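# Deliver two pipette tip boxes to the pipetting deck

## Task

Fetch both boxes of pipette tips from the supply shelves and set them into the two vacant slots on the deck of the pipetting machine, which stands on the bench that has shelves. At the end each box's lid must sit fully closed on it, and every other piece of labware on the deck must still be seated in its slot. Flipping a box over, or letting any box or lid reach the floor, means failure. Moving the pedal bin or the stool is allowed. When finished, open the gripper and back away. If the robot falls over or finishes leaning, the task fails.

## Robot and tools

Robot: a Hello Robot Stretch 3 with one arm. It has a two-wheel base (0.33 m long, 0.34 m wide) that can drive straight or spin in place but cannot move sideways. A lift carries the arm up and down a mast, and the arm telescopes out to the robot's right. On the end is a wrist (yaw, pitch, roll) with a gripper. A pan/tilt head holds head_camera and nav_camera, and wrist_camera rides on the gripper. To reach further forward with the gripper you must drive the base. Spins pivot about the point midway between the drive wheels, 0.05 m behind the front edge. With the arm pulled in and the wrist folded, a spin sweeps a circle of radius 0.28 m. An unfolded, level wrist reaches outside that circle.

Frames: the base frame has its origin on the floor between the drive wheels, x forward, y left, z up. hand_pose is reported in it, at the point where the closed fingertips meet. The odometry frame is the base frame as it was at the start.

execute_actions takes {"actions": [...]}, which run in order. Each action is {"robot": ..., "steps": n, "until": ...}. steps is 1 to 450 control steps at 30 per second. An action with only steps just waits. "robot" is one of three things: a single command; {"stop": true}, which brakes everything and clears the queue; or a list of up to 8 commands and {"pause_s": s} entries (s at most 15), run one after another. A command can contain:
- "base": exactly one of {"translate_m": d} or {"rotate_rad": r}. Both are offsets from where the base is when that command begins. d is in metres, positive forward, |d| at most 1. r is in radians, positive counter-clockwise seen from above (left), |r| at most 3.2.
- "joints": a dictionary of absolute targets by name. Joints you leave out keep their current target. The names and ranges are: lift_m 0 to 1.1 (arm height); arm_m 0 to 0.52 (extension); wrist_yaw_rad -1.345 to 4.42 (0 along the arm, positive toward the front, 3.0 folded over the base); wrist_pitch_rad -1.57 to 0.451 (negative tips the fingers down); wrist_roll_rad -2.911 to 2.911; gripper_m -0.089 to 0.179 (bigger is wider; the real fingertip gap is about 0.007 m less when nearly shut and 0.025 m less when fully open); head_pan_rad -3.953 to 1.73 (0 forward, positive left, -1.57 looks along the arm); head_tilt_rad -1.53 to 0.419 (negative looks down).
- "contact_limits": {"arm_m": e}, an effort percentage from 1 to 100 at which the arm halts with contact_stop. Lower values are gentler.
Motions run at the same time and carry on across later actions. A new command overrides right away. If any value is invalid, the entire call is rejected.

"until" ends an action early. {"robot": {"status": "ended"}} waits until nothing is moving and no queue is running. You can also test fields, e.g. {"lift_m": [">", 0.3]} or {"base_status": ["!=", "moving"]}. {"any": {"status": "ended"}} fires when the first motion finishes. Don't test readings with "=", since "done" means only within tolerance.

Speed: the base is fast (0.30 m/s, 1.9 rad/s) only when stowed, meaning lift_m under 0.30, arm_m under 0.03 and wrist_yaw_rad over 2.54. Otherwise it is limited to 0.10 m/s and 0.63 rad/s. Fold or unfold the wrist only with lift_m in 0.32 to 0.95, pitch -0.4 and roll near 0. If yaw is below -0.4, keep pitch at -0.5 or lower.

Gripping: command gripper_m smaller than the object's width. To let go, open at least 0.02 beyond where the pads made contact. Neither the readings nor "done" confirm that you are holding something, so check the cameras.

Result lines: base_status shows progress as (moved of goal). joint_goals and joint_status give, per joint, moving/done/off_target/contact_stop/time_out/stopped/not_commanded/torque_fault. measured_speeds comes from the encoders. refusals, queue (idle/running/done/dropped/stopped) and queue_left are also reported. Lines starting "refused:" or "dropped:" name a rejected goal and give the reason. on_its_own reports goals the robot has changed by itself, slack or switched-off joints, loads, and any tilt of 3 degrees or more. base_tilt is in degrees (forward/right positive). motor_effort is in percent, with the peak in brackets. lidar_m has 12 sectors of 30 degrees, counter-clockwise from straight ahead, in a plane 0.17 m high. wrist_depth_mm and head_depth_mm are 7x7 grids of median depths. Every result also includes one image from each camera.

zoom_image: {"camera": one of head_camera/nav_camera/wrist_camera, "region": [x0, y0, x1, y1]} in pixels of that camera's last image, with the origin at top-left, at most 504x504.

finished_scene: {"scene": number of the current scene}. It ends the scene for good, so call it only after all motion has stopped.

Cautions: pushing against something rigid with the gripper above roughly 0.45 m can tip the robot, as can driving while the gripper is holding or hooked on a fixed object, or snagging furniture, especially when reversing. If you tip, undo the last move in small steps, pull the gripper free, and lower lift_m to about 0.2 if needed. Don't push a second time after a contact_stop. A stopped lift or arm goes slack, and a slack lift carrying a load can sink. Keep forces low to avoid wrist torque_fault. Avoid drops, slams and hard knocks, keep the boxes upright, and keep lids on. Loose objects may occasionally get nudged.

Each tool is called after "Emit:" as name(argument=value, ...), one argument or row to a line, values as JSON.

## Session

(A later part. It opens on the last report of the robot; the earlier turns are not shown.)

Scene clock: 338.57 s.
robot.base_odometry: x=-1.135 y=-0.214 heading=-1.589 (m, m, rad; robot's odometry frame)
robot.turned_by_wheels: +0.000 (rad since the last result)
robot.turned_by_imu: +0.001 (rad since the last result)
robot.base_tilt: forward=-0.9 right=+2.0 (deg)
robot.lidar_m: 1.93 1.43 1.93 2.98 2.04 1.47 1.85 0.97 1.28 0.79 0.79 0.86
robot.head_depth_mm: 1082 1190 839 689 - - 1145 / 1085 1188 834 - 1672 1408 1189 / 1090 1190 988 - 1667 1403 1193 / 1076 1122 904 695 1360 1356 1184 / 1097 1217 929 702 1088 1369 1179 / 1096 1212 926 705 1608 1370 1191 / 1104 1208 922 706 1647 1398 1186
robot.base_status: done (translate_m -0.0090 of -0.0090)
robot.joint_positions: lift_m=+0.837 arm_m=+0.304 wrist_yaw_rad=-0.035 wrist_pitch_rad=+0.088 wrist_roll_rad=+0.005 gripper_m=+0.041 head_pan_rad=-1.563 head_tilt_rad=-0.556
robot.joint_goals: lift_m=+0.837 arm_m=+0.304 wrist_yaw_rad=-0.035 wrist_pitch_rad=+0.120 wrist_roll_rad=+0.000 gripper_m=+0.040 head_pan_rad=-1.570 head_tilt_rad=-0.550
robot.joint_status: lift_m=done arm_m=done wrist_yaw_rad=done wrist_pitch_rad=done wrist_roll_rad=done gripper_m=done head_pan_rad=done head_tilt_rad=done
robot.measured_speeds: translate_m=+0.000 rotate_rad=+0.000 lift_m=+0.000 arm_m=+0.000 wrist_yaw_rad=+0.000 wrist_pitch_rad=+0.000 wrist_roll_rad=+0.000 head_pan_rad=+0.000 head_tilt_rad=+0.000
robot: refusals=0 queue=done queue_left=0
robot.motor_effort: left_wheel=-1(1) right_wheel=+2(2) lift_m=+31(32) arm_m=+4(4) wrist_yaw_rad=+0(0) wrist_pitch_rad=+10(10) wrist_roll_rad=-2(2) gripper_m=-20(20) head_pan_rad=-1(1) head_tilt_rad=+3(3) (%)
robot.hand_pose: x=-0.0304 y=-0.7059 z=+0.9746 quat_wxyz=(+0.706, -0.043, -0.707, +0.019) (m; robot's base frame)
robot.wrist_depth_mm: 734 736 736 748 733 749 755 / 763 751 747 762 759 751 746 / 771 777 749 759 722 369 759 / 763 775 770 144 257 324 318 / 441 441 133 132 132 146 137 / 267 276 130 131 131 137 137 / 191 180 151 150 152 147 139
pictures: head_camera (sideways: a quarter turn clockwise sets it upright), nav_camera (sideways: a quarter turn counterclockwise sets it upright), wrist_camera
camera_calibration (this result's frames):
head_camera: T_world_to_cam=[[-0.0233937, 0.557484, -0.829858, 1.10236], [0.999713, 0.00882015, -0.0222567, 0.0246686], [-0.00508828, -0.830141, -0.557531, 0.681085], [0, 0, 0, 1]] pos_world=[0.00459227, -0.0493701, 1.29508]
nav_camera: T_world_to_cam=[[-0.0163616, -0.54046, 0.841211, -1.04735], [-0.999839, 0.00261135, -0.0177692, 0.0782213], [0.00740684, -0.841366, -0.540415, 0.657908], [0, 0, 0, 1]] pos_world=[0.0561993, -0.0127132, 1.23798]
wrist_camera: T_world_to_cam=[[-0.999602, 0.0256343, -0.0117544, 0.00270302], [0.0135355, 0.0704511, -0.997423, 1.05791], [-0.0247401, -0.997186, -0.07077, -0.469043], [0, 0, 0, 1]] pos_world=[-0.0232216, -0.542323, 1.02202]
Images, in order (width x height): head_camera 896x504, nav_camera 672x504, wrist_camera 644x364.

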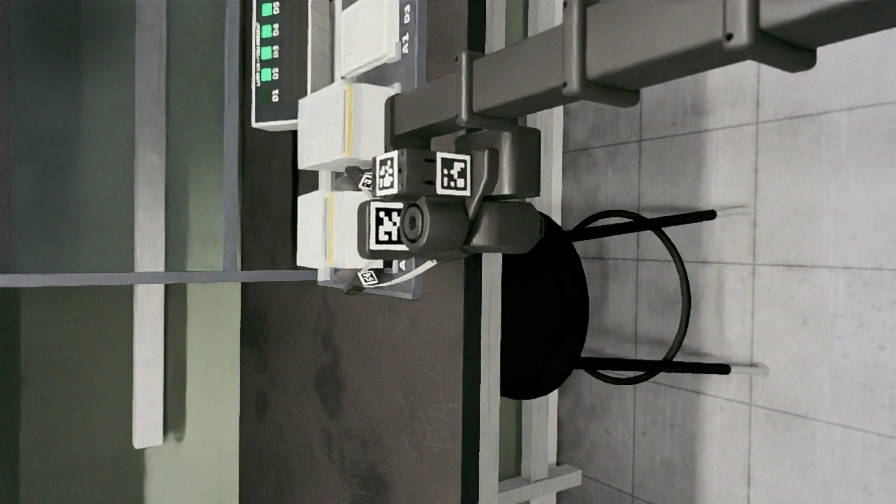

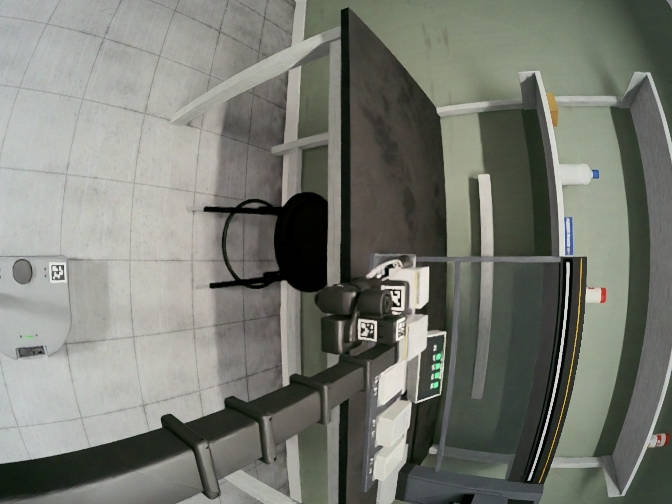

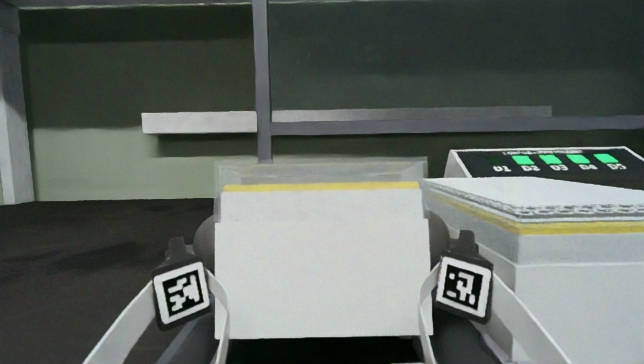

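Just touching, consistent with deck contact. Proceed.

Emit:
execute_actions(
  actions=[
    {"robot":[{"joints":{"wrist_pitch_rad":0.06}},{"joints":{"lift_m":0.849,"arm_m":0.307}},{"joints":{"wrist_pitch_rad":0.0}},{"joints":{"lift_m":0.864,"arm_m":0.310}},{"joints":{"wrist_pitch_rad":-0.06}},{"joints":{"lift_m":0.877,"arm_m":0.312}},{"joints":{"wrist_pitch_rad":-0.1}}],"steps":300,"until":{"robot":{"status":"ended"}}},
    {"steps":8},
  ],
)

Emit:
zoom_image(
  camera="wrist_camera",
  region=[180, 280, 470, 364],
)

Scene clock: 348.53 s.
robot.base_odometry: x=-1.135 y=-0.214 heading=-1.589 (m, m, rad; robot's odometry frame)
robot.turned_by_wheels: +0.000 (rad since the last result)
robot.turned_by_imu: +0.001 (rad since the last result)
robot.base_tilt: forward=-1.1 right=+1.9 (deg)
robot.lidar_m: 1.93 1.43 1.92 2.98 2.04 1.47 1.85 0.97 1.29 0.79 0.78 0.86
robot.head_depth_mm: 1086 1191 840 692 - 1404 1177 / 1088 1185 845 - 1658 1399 1189 / 1090 1193 1054 - 1663 1408 1185 / 1082 1126 985 696 1108 1365 1190 / 1099 1210 928 699 1085 1362 1196 / 1097 1209 923 703 1605 1366 1186 / 1100 1206 926 703 1653 1394 1182
robot.base_status: done (translate_m -0.0090 of -0.0090)
robot.joint_positions: lift_m=+0.877 arm_m=+0.312 wrist_yaw_rad=-0.035 wrist_pitch_rad=-0.112 wrist_roll_rad=+0.005 gripper_m=+0.041 head_pan_rad=-1.563 head_tilt_rad=-0.556
robot.joint_goals: lift_m=+0.877 arm_m=+0.312 wrist_yaw_rad=-0.035 wrist_pitch_rad=-0.100 wrist_roll_rad=+0.000 gripper_m=+0.040 head_pan_rad=-1.570 head_tilt_rad=-0.550
robot.joint_status: lift_m=done arm_m=done wrist_yaw_rad=done wrist_pitch_rad=done wrist_roll_rad=done gripper_m=done head_pan_rad=done head_tilt_rad=done
robot.measured_speeds: translate_m=+0.000 rotate_rad=+0.000 lift_m=+0.000 arm_m=+0.000 wrist_yaw_rad=+0.000 wrist_pitch_rad=+0.000 wrist_roll_rad=+0.000 head_pan_rad=+0.000 head_tilt_rad=+0.000
robot: refusals=0 queue=done queue_left=0
robot.motor_effort: left_wheel=-1(1) right_wheel=+3(2) lift_m=+46(47) arm_m=+5(6) wrist_yaw_rad=-1(1) wrist_pitch_rad=+4(9) wrist_roll_rad=-2(2) gripper_m=-20(21) head_pan_rad=-3(2) head_tilt_rad=+2(3) (%)
robot.hand_pose: x=-0.0303 y=-0.7084 z=+0.9628 quat_wxyz=(+0.704, +0.027, -0.708, -0.052) (m; robot's base frame)
robot.wrist_depth_mm: 694 690 679 688 701 691 695 / 726 721 666 657 664 660 350 / 752 739 739 744 746 316 311 / 449 443 392 135 200 177 161 / 293 289 128 128 129 143 132 / 215 216 131 131 132 137 136 / 172 163 147 142 141 145 142
pictures: head_camera (sideways: a quarter turn clockwise sets it upright), nav_camera (sideways: a quarter turn counterclockwise sets it upright), wrist_camera
camera_calibration (this result's frames):
head_camera: T_world_to_cam=[[-0.0233938, 0.557484, -0.829858, 1.10236], [0.999713, 0.00882039, -0.0222567, 0.0246686], [-0.00508808, -0.830141, -0.557531, 0.681085], [0, 0, 0, 1]] pos_world=[0.00459228, -0.0493701, 1.29508]
nav_camera: T_world_to_cam=[[-0.0163615, -0.54046, 0.841211, -1.04735], [-0.999839, 0.00261111, -0.0177692, 0.0782213], [0.00740704, -0.841366, -0.540415, 0.657908], [0, 0, 0, 1]] pos_world=[0.0561993, -0.0127132, 1.23798]
wrist_camera: T_world_to_cam=[[-0.99951, 0.0283233, -0.0133486, 0.00622059], [0.020447, 0.267551, -0.963327, 1.15335], [-0.0237131, -0.963127, -0.267999, -0.258384], [0, 0, 0, 1]] pos_world=[-0.0234922, -0.557614, 1.04189]
Images, in order (width x height): head_camera 896x504, nav_camera 672x504, wrist_camera 644x364.

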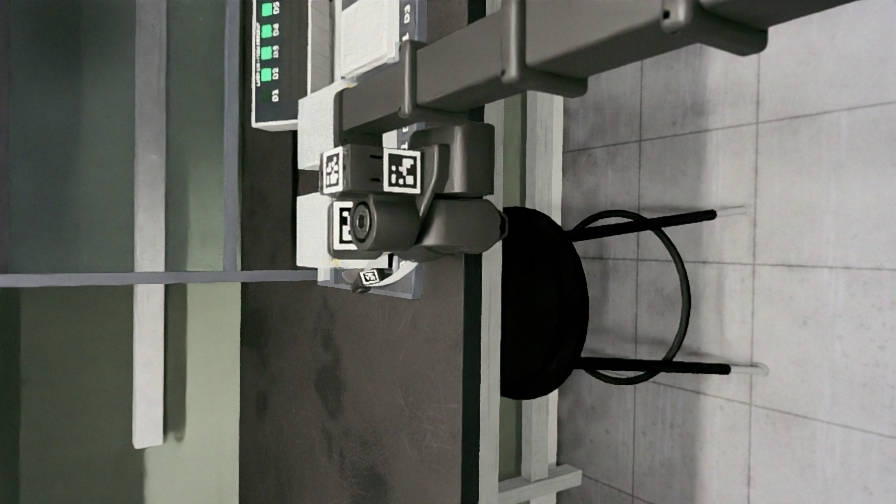

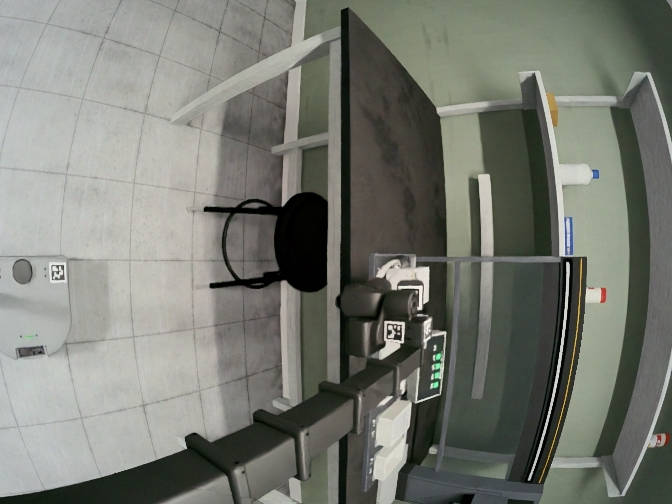

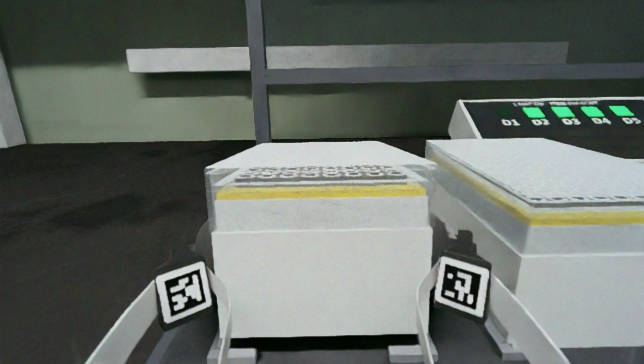

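Region (180, 280, 470, 364) of wrist_camera's 644x364 image, scaled by 1.738; it fills the top 146 rows of this view, and the rest is white.

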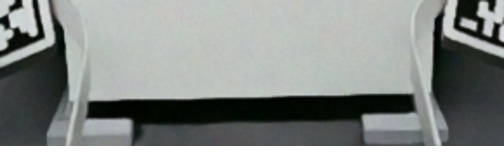

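Emit:
execute_actions(
  actions=[
    {"robot":[{"joints":{"arm_m":0.315}},{"joints":{"lift_m":0.868}}],"steps":200,"until":{"robot":{"status":"ended"}}},
    {"steps":8},
  ],
)

Emit:
zoom_image(
  camera="wrist_camera",
  region=[180, 280, 470, 364],
)

Scene clock: 353.33 s.
robot.base_odometry: x=-1.135 y=-0.214 heading=-1.589 (m, m, rad; robot's odometry frame)
robot.turned_by_wheels: +0.000 (rad since the last result)
robot.turned_by_imu: +0.001 (rad since the last result)
robot.base_tilt: forward=-1.0 right=+2.0 (deg)
robot.lidar_m: 1.93 1.43 1.92 2.98 2.03 1.48 1.85 0.97 1.28 0.79 0.79 0.86
robot.head_depth_mm: 1091 1190 842 689 - - 1170 / 1092 1187 842 - 1616 1403 1186 / 1098 1196 989 - 1666 1413 1189 / 1073 1125 988 695 1109 1368 1189 / 1094 1205 929 701 1085 1368 1183 / 1096 1210 929 701 1615 1371 1184 / 1098 1207 927 706 1646 1403 1185
robot.base_status: done (translate_m -0.0090 of -0.0090)
robot.joint_positions: lift_m=+0.868 arm_m=+0.315 wrist_yaw_rad=-0.035 wrist_pitch_rad=-0.112 wrist_roll_rad=+0.005 gripper_m=+0.041 head_pan_rad=-1.563 head_tilt_rad=-0.556
robot.joint_goals: lift_m=+0.868 arm_m=+0.315 wrist_yaw_rad=-0.035 wrist_pitch_rad=-0.100 wrist_roll_rad=+0.000 gripper_m=+0.040 head_pan_rad=-1.570 head_tilt_rad=-0.550
robot.joint_status: lift_m=done arm_m=done wrist_yaw_rad=done wrist_pitch_rad=done wrist_roll_rad=done gripper_m=done head_pan_rad=done head_tilt_rad=done
robot.measured_speeds: translate_m=+0.000 rotate_rad=+0.000 lift_m=+0.000 arm_m=+0.000 wrist_yaw_rad=+0.000 wrist_pitch_rad=+0.000 wrist_roll_rad=+0.000 head_pan_rad=+0.000 head_tilt_rad=+0.000
robot: refusals=0 queue=done queue_left=0
robot.motor_effort: left_wheel=-1(1) right_wheel=+3(3) lift_m=+30(45) arm_m=+5(3) wrist_yaw_rad=+0(1) wrist_pitch_rad=+4(4) wrist_roll_rad=-2(2) gripper_m=-20(20) head_pan_rad=-3(3) head_tilt_rad=+4(3) (%)
robot.hand_pose: x=-0.0303 y=-0.7114 z=+0.9543 quat_wxyz=(+0.704, +0.028, -0.708, -0.052) (m; robot's base frame)
robot.wrist_depth_mm: 680 695 679 685 685 676 704 / 719 718 718 713 722 338 336 / 727 721 698 731 741 300 301 / 416 412 166 132 160 157 133 / 273 269 128 127 127 143 127 / 202 201 132 132 132 134 133 / 160 143 135 136 136 136 137
pictures: head_camera (sideways: a quarter turn clockwise sets it upright), nav_camera (sideways: a quarter turn counterclockwise sets it upright), wrist_camera
camera_calibration (this result's frames):
head_camera: T_world_to_cam=[[-0.0233938, 0.557484, -0.829858, 1.10236], [0.999713, 0.00882027, -0.0222567, 0.0246686], [-0.00508818, -0.830141, -0.55753, 0.681085], [0, 0, 0, 1]] pos_world=[0.00459227, -0.0493701, 1.29508]
nav_camera: T_world_to_cam=[[-0.0163615, -0.540459, 0.841211, -1.04735], [-0.999839, 0.00261123, -0.0177692, 0.0782213], [0.00740694, -0.841366, -0.540415, 0.657908], [0, 0, 0, 1]] pos_world=[0.0561993, -0.0127132, 1.23798]
wrist_camera: T_world_to_cam=[[-0.99951, 0.0283273, -0.0133514, 0.00619696], [0.0204572, 0.267808, -0.963255, 1.14607], [-0.0237107, -0.963056, -0.268257, -0.263219], [0, 0, 0, 1]] pos_world=[-0.0234926, -0.560598, 1.03343]
Images, in order (width x height): head_camera 896x504, nav_camera 672x504, wrist_camera 644x364.

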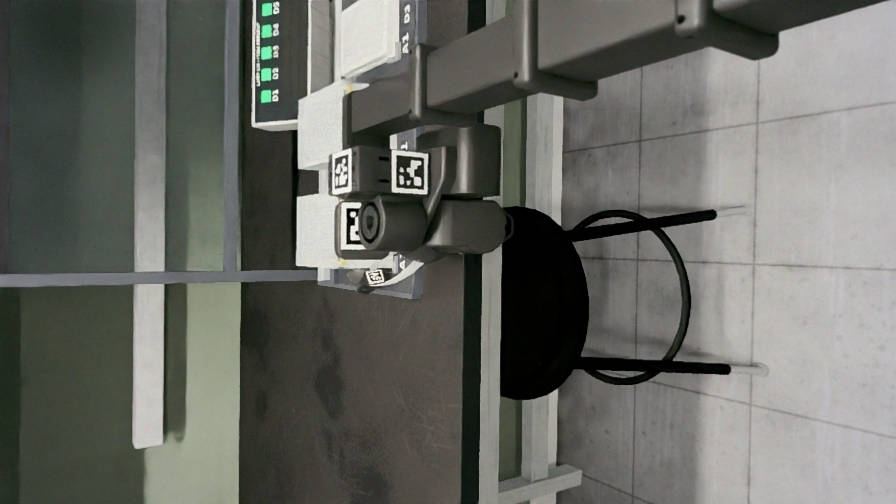

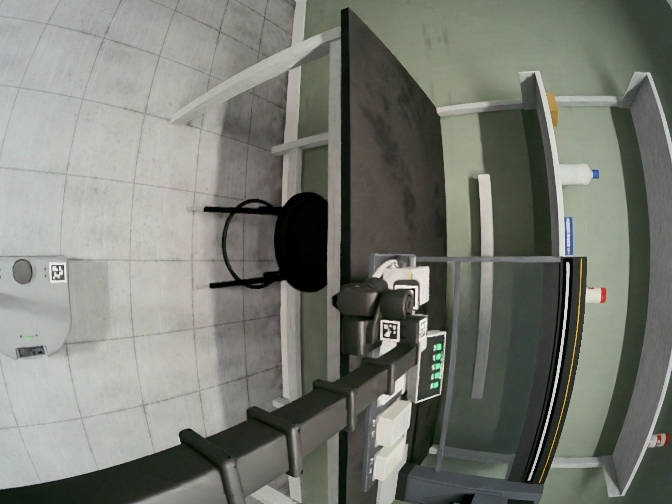

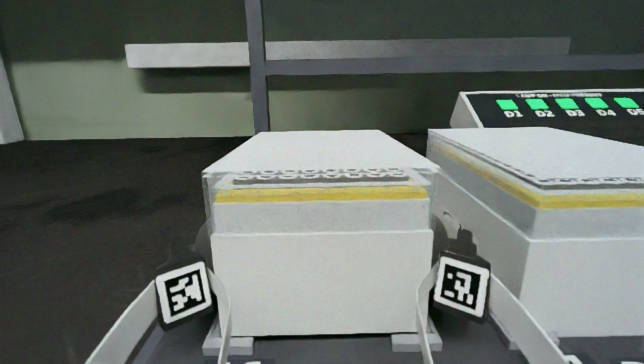

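Region (180, 280, 470, 364) of wrist_camera's 644x364 image, scaled by 1.738; it fills the top 146 rows of this view, and the rest is white.

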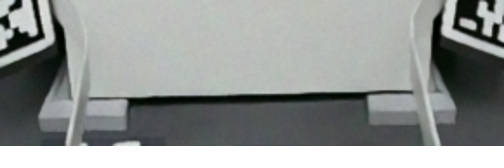

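Inside the guides, ~1 mm above the deck. Lower slightly, release, retract.

Emit:
execute_actions(
  actions=[
    {"robot":[{"joints":{"lift_m":0.866}},{"joints":{"gripper_m":0.112}},{"joints":{"lift_m":0.874}},{"joints":{"arm_m":0.0}}],"steps":300,"until":{"robot":{"arm_m":["<",0.16]}}},
  ],
)

Emit:
zoom_image(
  camera="wrist_camera",
  region=[200, 90, 644, 280],
)

Emit:
execute_actions(
  actions=[
    {"steps":200,"until":{"robot":{"status":"ended"}}},
  ],
)

Scene clock: 360.20 s.
robot.base_odometry: x=-1.135 y=-0.214 heading=-1.589 (m, m, rad; robot's odometry frame)
robot.turned_by_wheels: +0.000 (rad since the last result)
robot.turned_by_imu: +0.001 (rad since the last result)
robot.base_tilt: forward=-1.0 right=+1.8 (deg)
robot.lidar_m: 1.92 1.43 1.92 2.99 2.03 1.48 1.85 0.97 1.29 0.79 0.78 0.86
robot.head_depth_mm: 1082 1191 841 690 - 1341 1188 / 1086 1193 832 698 - 1381 1188 / 1097 1186 851 695 - 1370 1188 / 1078 1126 851 698 1090 1358 1183 / 1097 1219 927 703 1085 1369 1191 / 1102 1211 925 701 1617 1367 1188 / 1101 1214 929 707 1644 1396 1187
robot.base_status: done (translate_m -0.0090 of -0.0090)
robot.joint_positions: lift_m=+0.874 arm_m=+0.156 wrist_yaw_rad=-0.034 wrist_pitch_rad=-0.119 wrist_roll_rad=+0.005 gripper_m=+0.112 head_pan_rad=-1.563 head_tilt_rad=-0.556
robot.joint_goals: lift_m=+0.874 arm_m=+0.000 wrist_yaw_rad=-0.035 wrist_pitch_rad=-0.100 wrist_roll_rad=+0.000 gripper_m=+0.112 head_pan_rad=-1.570 head_tilt_rad=-0.550
robot.joint_status: lift_m=done arm_m=moving wrist_yaw_rad=done wrist_pitch_rad=done wrist_roll_rad=done gripper_m=done head_pan_rad=done head_tilt_rad=done
robot.measured_speeds: translate_m=+0.000 rotate_rad=+0.000 lift_m=+0.000 arm_m=-0.140 wrist_yaw_rad=+0.000 wrist_pitch_rad=+0.000 wrist_roll_rad=+0.000 head_pan_rad=+0.000 head_tilt_rad=+0.000
robot: refusals=0 queue=running queue_left=0
robot.motor_effort: left_wheel=-1(1) right_wheel=+2(2) lift_m=+45(47) arm_m=-5(6) wrist_yaw_rad=-1(1) wrist_pitch_rad=+6(6) wrist_roll_rad=-2(2) gripper_m=+0(84) head_pan_rad=-1(2) head_tilt_rad=+2(2) (%)
robot.hand_pose: x=-0.0301 y=-0.5529 z=+0.9582 quat_wxyz=(+0.704, +0.030, -0.708, -0.054) (m; robot's base frame)
robot.wrist_depth_mm: 828 830 825 826 827 848 829 / 858 864 861 799 801 791 842 / 844 859 840 312 375 435 472 / 426 423 378 281 287 285 310 / 280 278 258 254 254 254 253 / 208 215 205 204 203 211 199 / 186 189 188 187 188 214 189
pictures: head_camera (sideways: a quarter turn clockwise sets it upright), nav_camera (sideways: a quarter turn counterclockwise sets it upright), wrist_camera
camera_calibration (this result's frames):
head_camera: T_world_to_cam=[[-0.0233936, 0.557455, -0.829878, 1.10239], [0.999713, 0.0088196, -0.0222567, 0.0246687], [-0.00508793, -0.830161, -0.557501, 0.681047], [0, 0, 0, 1]] pos_world=[0.00459228, -0.0493704, 1.29508]
nav_camera: T_world_to_cam=[[-0.0163617, -0.54043, 0.84123, -1.04737], [-0.999839, 0.00261048, -0.0177696, 0.0782218], [0.00740718, -0.841385, -0.540385, 0.657869], [0, 0, 0, 1]] pos_world=[0.0561994, -0.0127154, 1.23798]
wrist_camera: T_world_to_cam=[[-0.999521, 0.0279186, -0.0133834, 0.00169895], [0.0205225, 0.273781, -0.961573, 1.10908], [-0.0231817, -0.961387, -0.274222, -0.102885], [0, 0, 0, 1]] pos_world=[-0.023448, -0.402605, 1.03827]
Images, in order (width x height): head_camera 896x504, nav_camera 672x504, wrist_camera 644x364.

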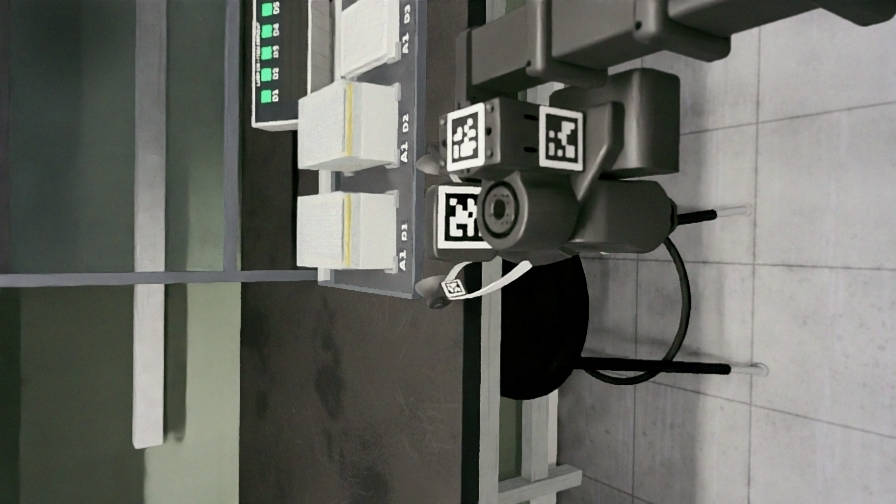

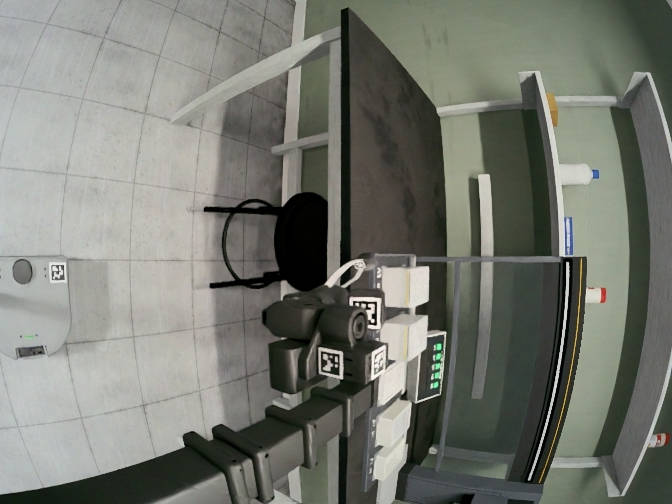

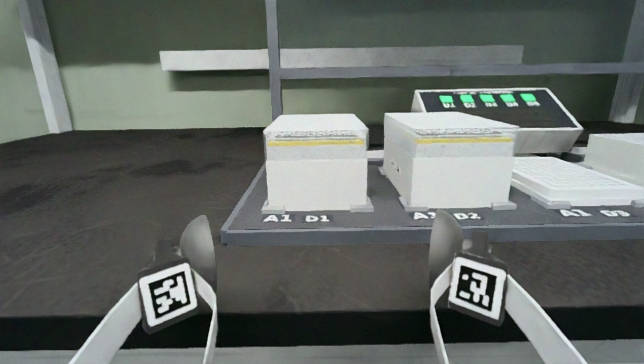

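Region (200, 90, 644, 280) of wrist_camera's 644x364 image, scaled by 1.135; it fills the top 216 rows of this view, and the rest is white.

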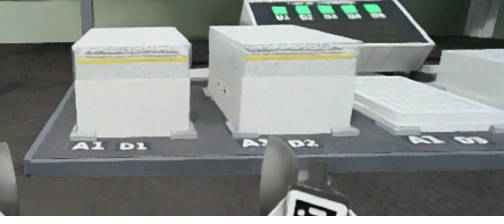

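Scene clock: 361.97 s.
robot.base_odometry: x=-1.135 y=-0.214 heading=-1.589 (m, m, rad; robot's odometry frame)
robot.turned_by_wheels: +0.000 (rad since the last result)
robot.turned_by_imu: +0.000 (rad since the last result)
robot.base_tilt: forward=-1.0 right=+2.1 (deg)
robot.lidar_m: 1.93 1.43 1.92 2.98 2.03 1.48 1.85 0.97 1.28 0.79 0.79 0.86
robot.head_depth_mm: 1082 1192 843 690 1665 1491 - / 1091 1201 830 698 1670 1475 - / 1091 1193 847 697 1673 - - / 1072 1122 851 697 1086 1442 1184 / 1097 1219 926 699 1086 1370 1187 / 1099 1206 925 702 1614 1371 1185 / 1108 1205 927 707 1643 1406 1187
robot.base_status: done (translate_m -0.0090 of -0.0090)
robot.joint_positions: lift_m=+0.874 arm_m=+0.000 wrist_yaw_rad=-0.035 wrist_pitch_rad=-0.119 wrist_roll_rad=+0.005 gripper_m=+0.112 head_pan_rad=-1.563 head_tilt_rad=-0.556
robot.joint_goals: lift_m=+0.874 arm_m=+0.000 wrist_yaw_rad=-0.035 wrist_pitch_rad=-0.100 wrist_roll_rad=+0.000 gripper_m=+0.112 head_pan_rad=-1.570 head_tilt_rad=-0.550
robot.joint_status: lift_m=done arm_m=done wrist_yaw_rad=done wrist_pitch_rad=done wrist_roll_rad=done gripper_m=done head_pan_rad=done head_tilt_rad=done
robot.measured_speeds: translate_m=+0.000 rotate_rad=+0.000 lift_m=+0.000 arm_m=+0.000 wrist_yaw_rad=+0.000 wrist_pitch_rad=+0.000 wrist_roll_rad=+0.000 head_pan_rad=+0.000 head_tilt_rad=+0.000
robot: refusals=0 queue=done queue_left=0
robot.motor_effort: left_wheel=-1(1) right_wheel=+2(2) lift_m=+45(45) arm_m=-6(8) wrist_yaw_rad=-1(1) wrist_pitch_rad=+6(6) wrist_roll_rad=-3(3) gripper_m=+0(0) head_pan_rad=-1(2) head_tilt_rad=+3(3) (%)
robot.hand_pose: x=-0.0301 y=-0.3967 z=+0.9582 quat_wxyz=(+0.704, +0.030, -0.708, -0.054) (m; robot's base frame)
robot.wrist_depth_mm: 941 963 958 948 960 954 966 / - - - 946 934 - - / - 883 867 527 428 579 446 / 429 423 418 400 401 397 389 / 335 378 380 380 378 380 382 / - - 786 822 - - - / - - 659 683 - - -
pictures: head_camera (sideways: a quarter turn clockwise sets it upright), nav_camera (sideways: a quarter turn counterclockwise sets it upright), wrist_camera
camera_calibration (this result's frames):
head_camera: T_world_to_cam=[[-0.0233933, 0.557428, -0.829895, 1.10241], [0.999713, 0.00881877, -0.0222568, 0.0246688], [-0.00508789, -0.830178, -0.557475, 0.681012], [0, 0, 0, 1]] pos_world=[0.00459227, -0.0493706, 1.29508]
nav_camera: T_world_to_cam=[[-0.016362, -0.540403, 0.841247, -1.0474], [-0.999839, 0.00261003, -0.0177699, 0.0782222], [0.00740721, -0.841402, -0.540359, 0.657834], [0, 0, 0, 1]] pos_world=[0.0561994, -0.0127175, 1.23798]
wrist_camera: T_world_to_cam=[[-0.999518, 0.0280142, -0.0133708, -0.00265922], [0.0205366, 0.273779, -0.961573, 1.06633], [-0.0232771, -0.961385, -0.274222, 0.0472407], [0, 0, 0, 1]] pos_world=[-0.0234571, -0.246447, 1.03827]
Images, in order (width x height): head_camera 896x504, nav_camera 672x504, wrist_camera 644x364.

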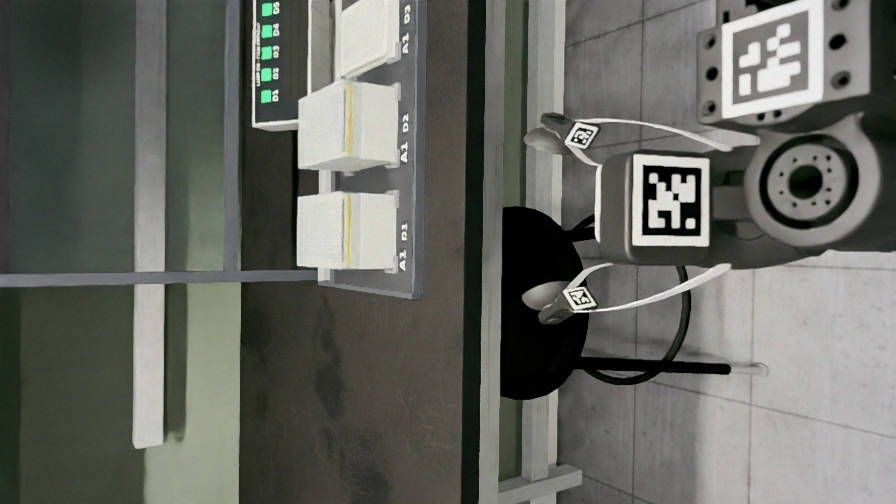

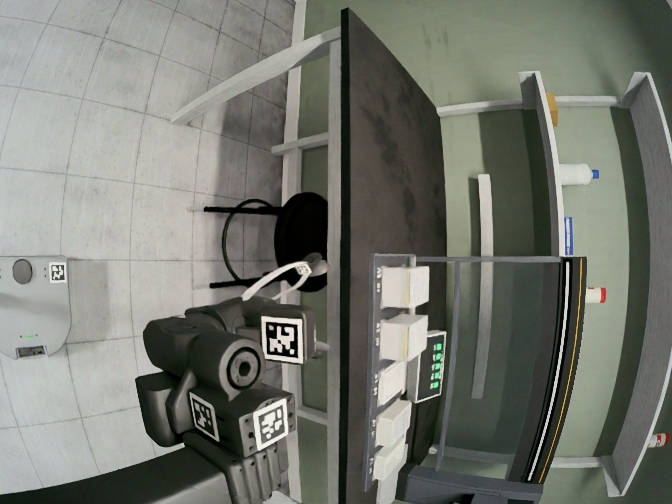

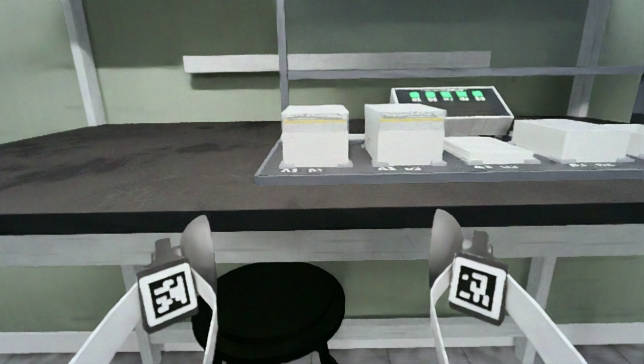

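Emit:
zoom_image(
  camera="head_camera",
  region=[270, 0, 450, 310],
)

Region (270, 0, 450, 310) of head_camera's 896x504 image, scaled by 1.626, with more detail than that image has; it fills the left 293 columns of this view, and the rest is white.

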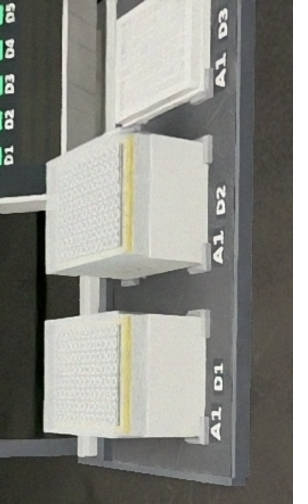

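Both seated.

Emit:
finished_scene(
  scene=2,
)

The scene is finished: the task was done.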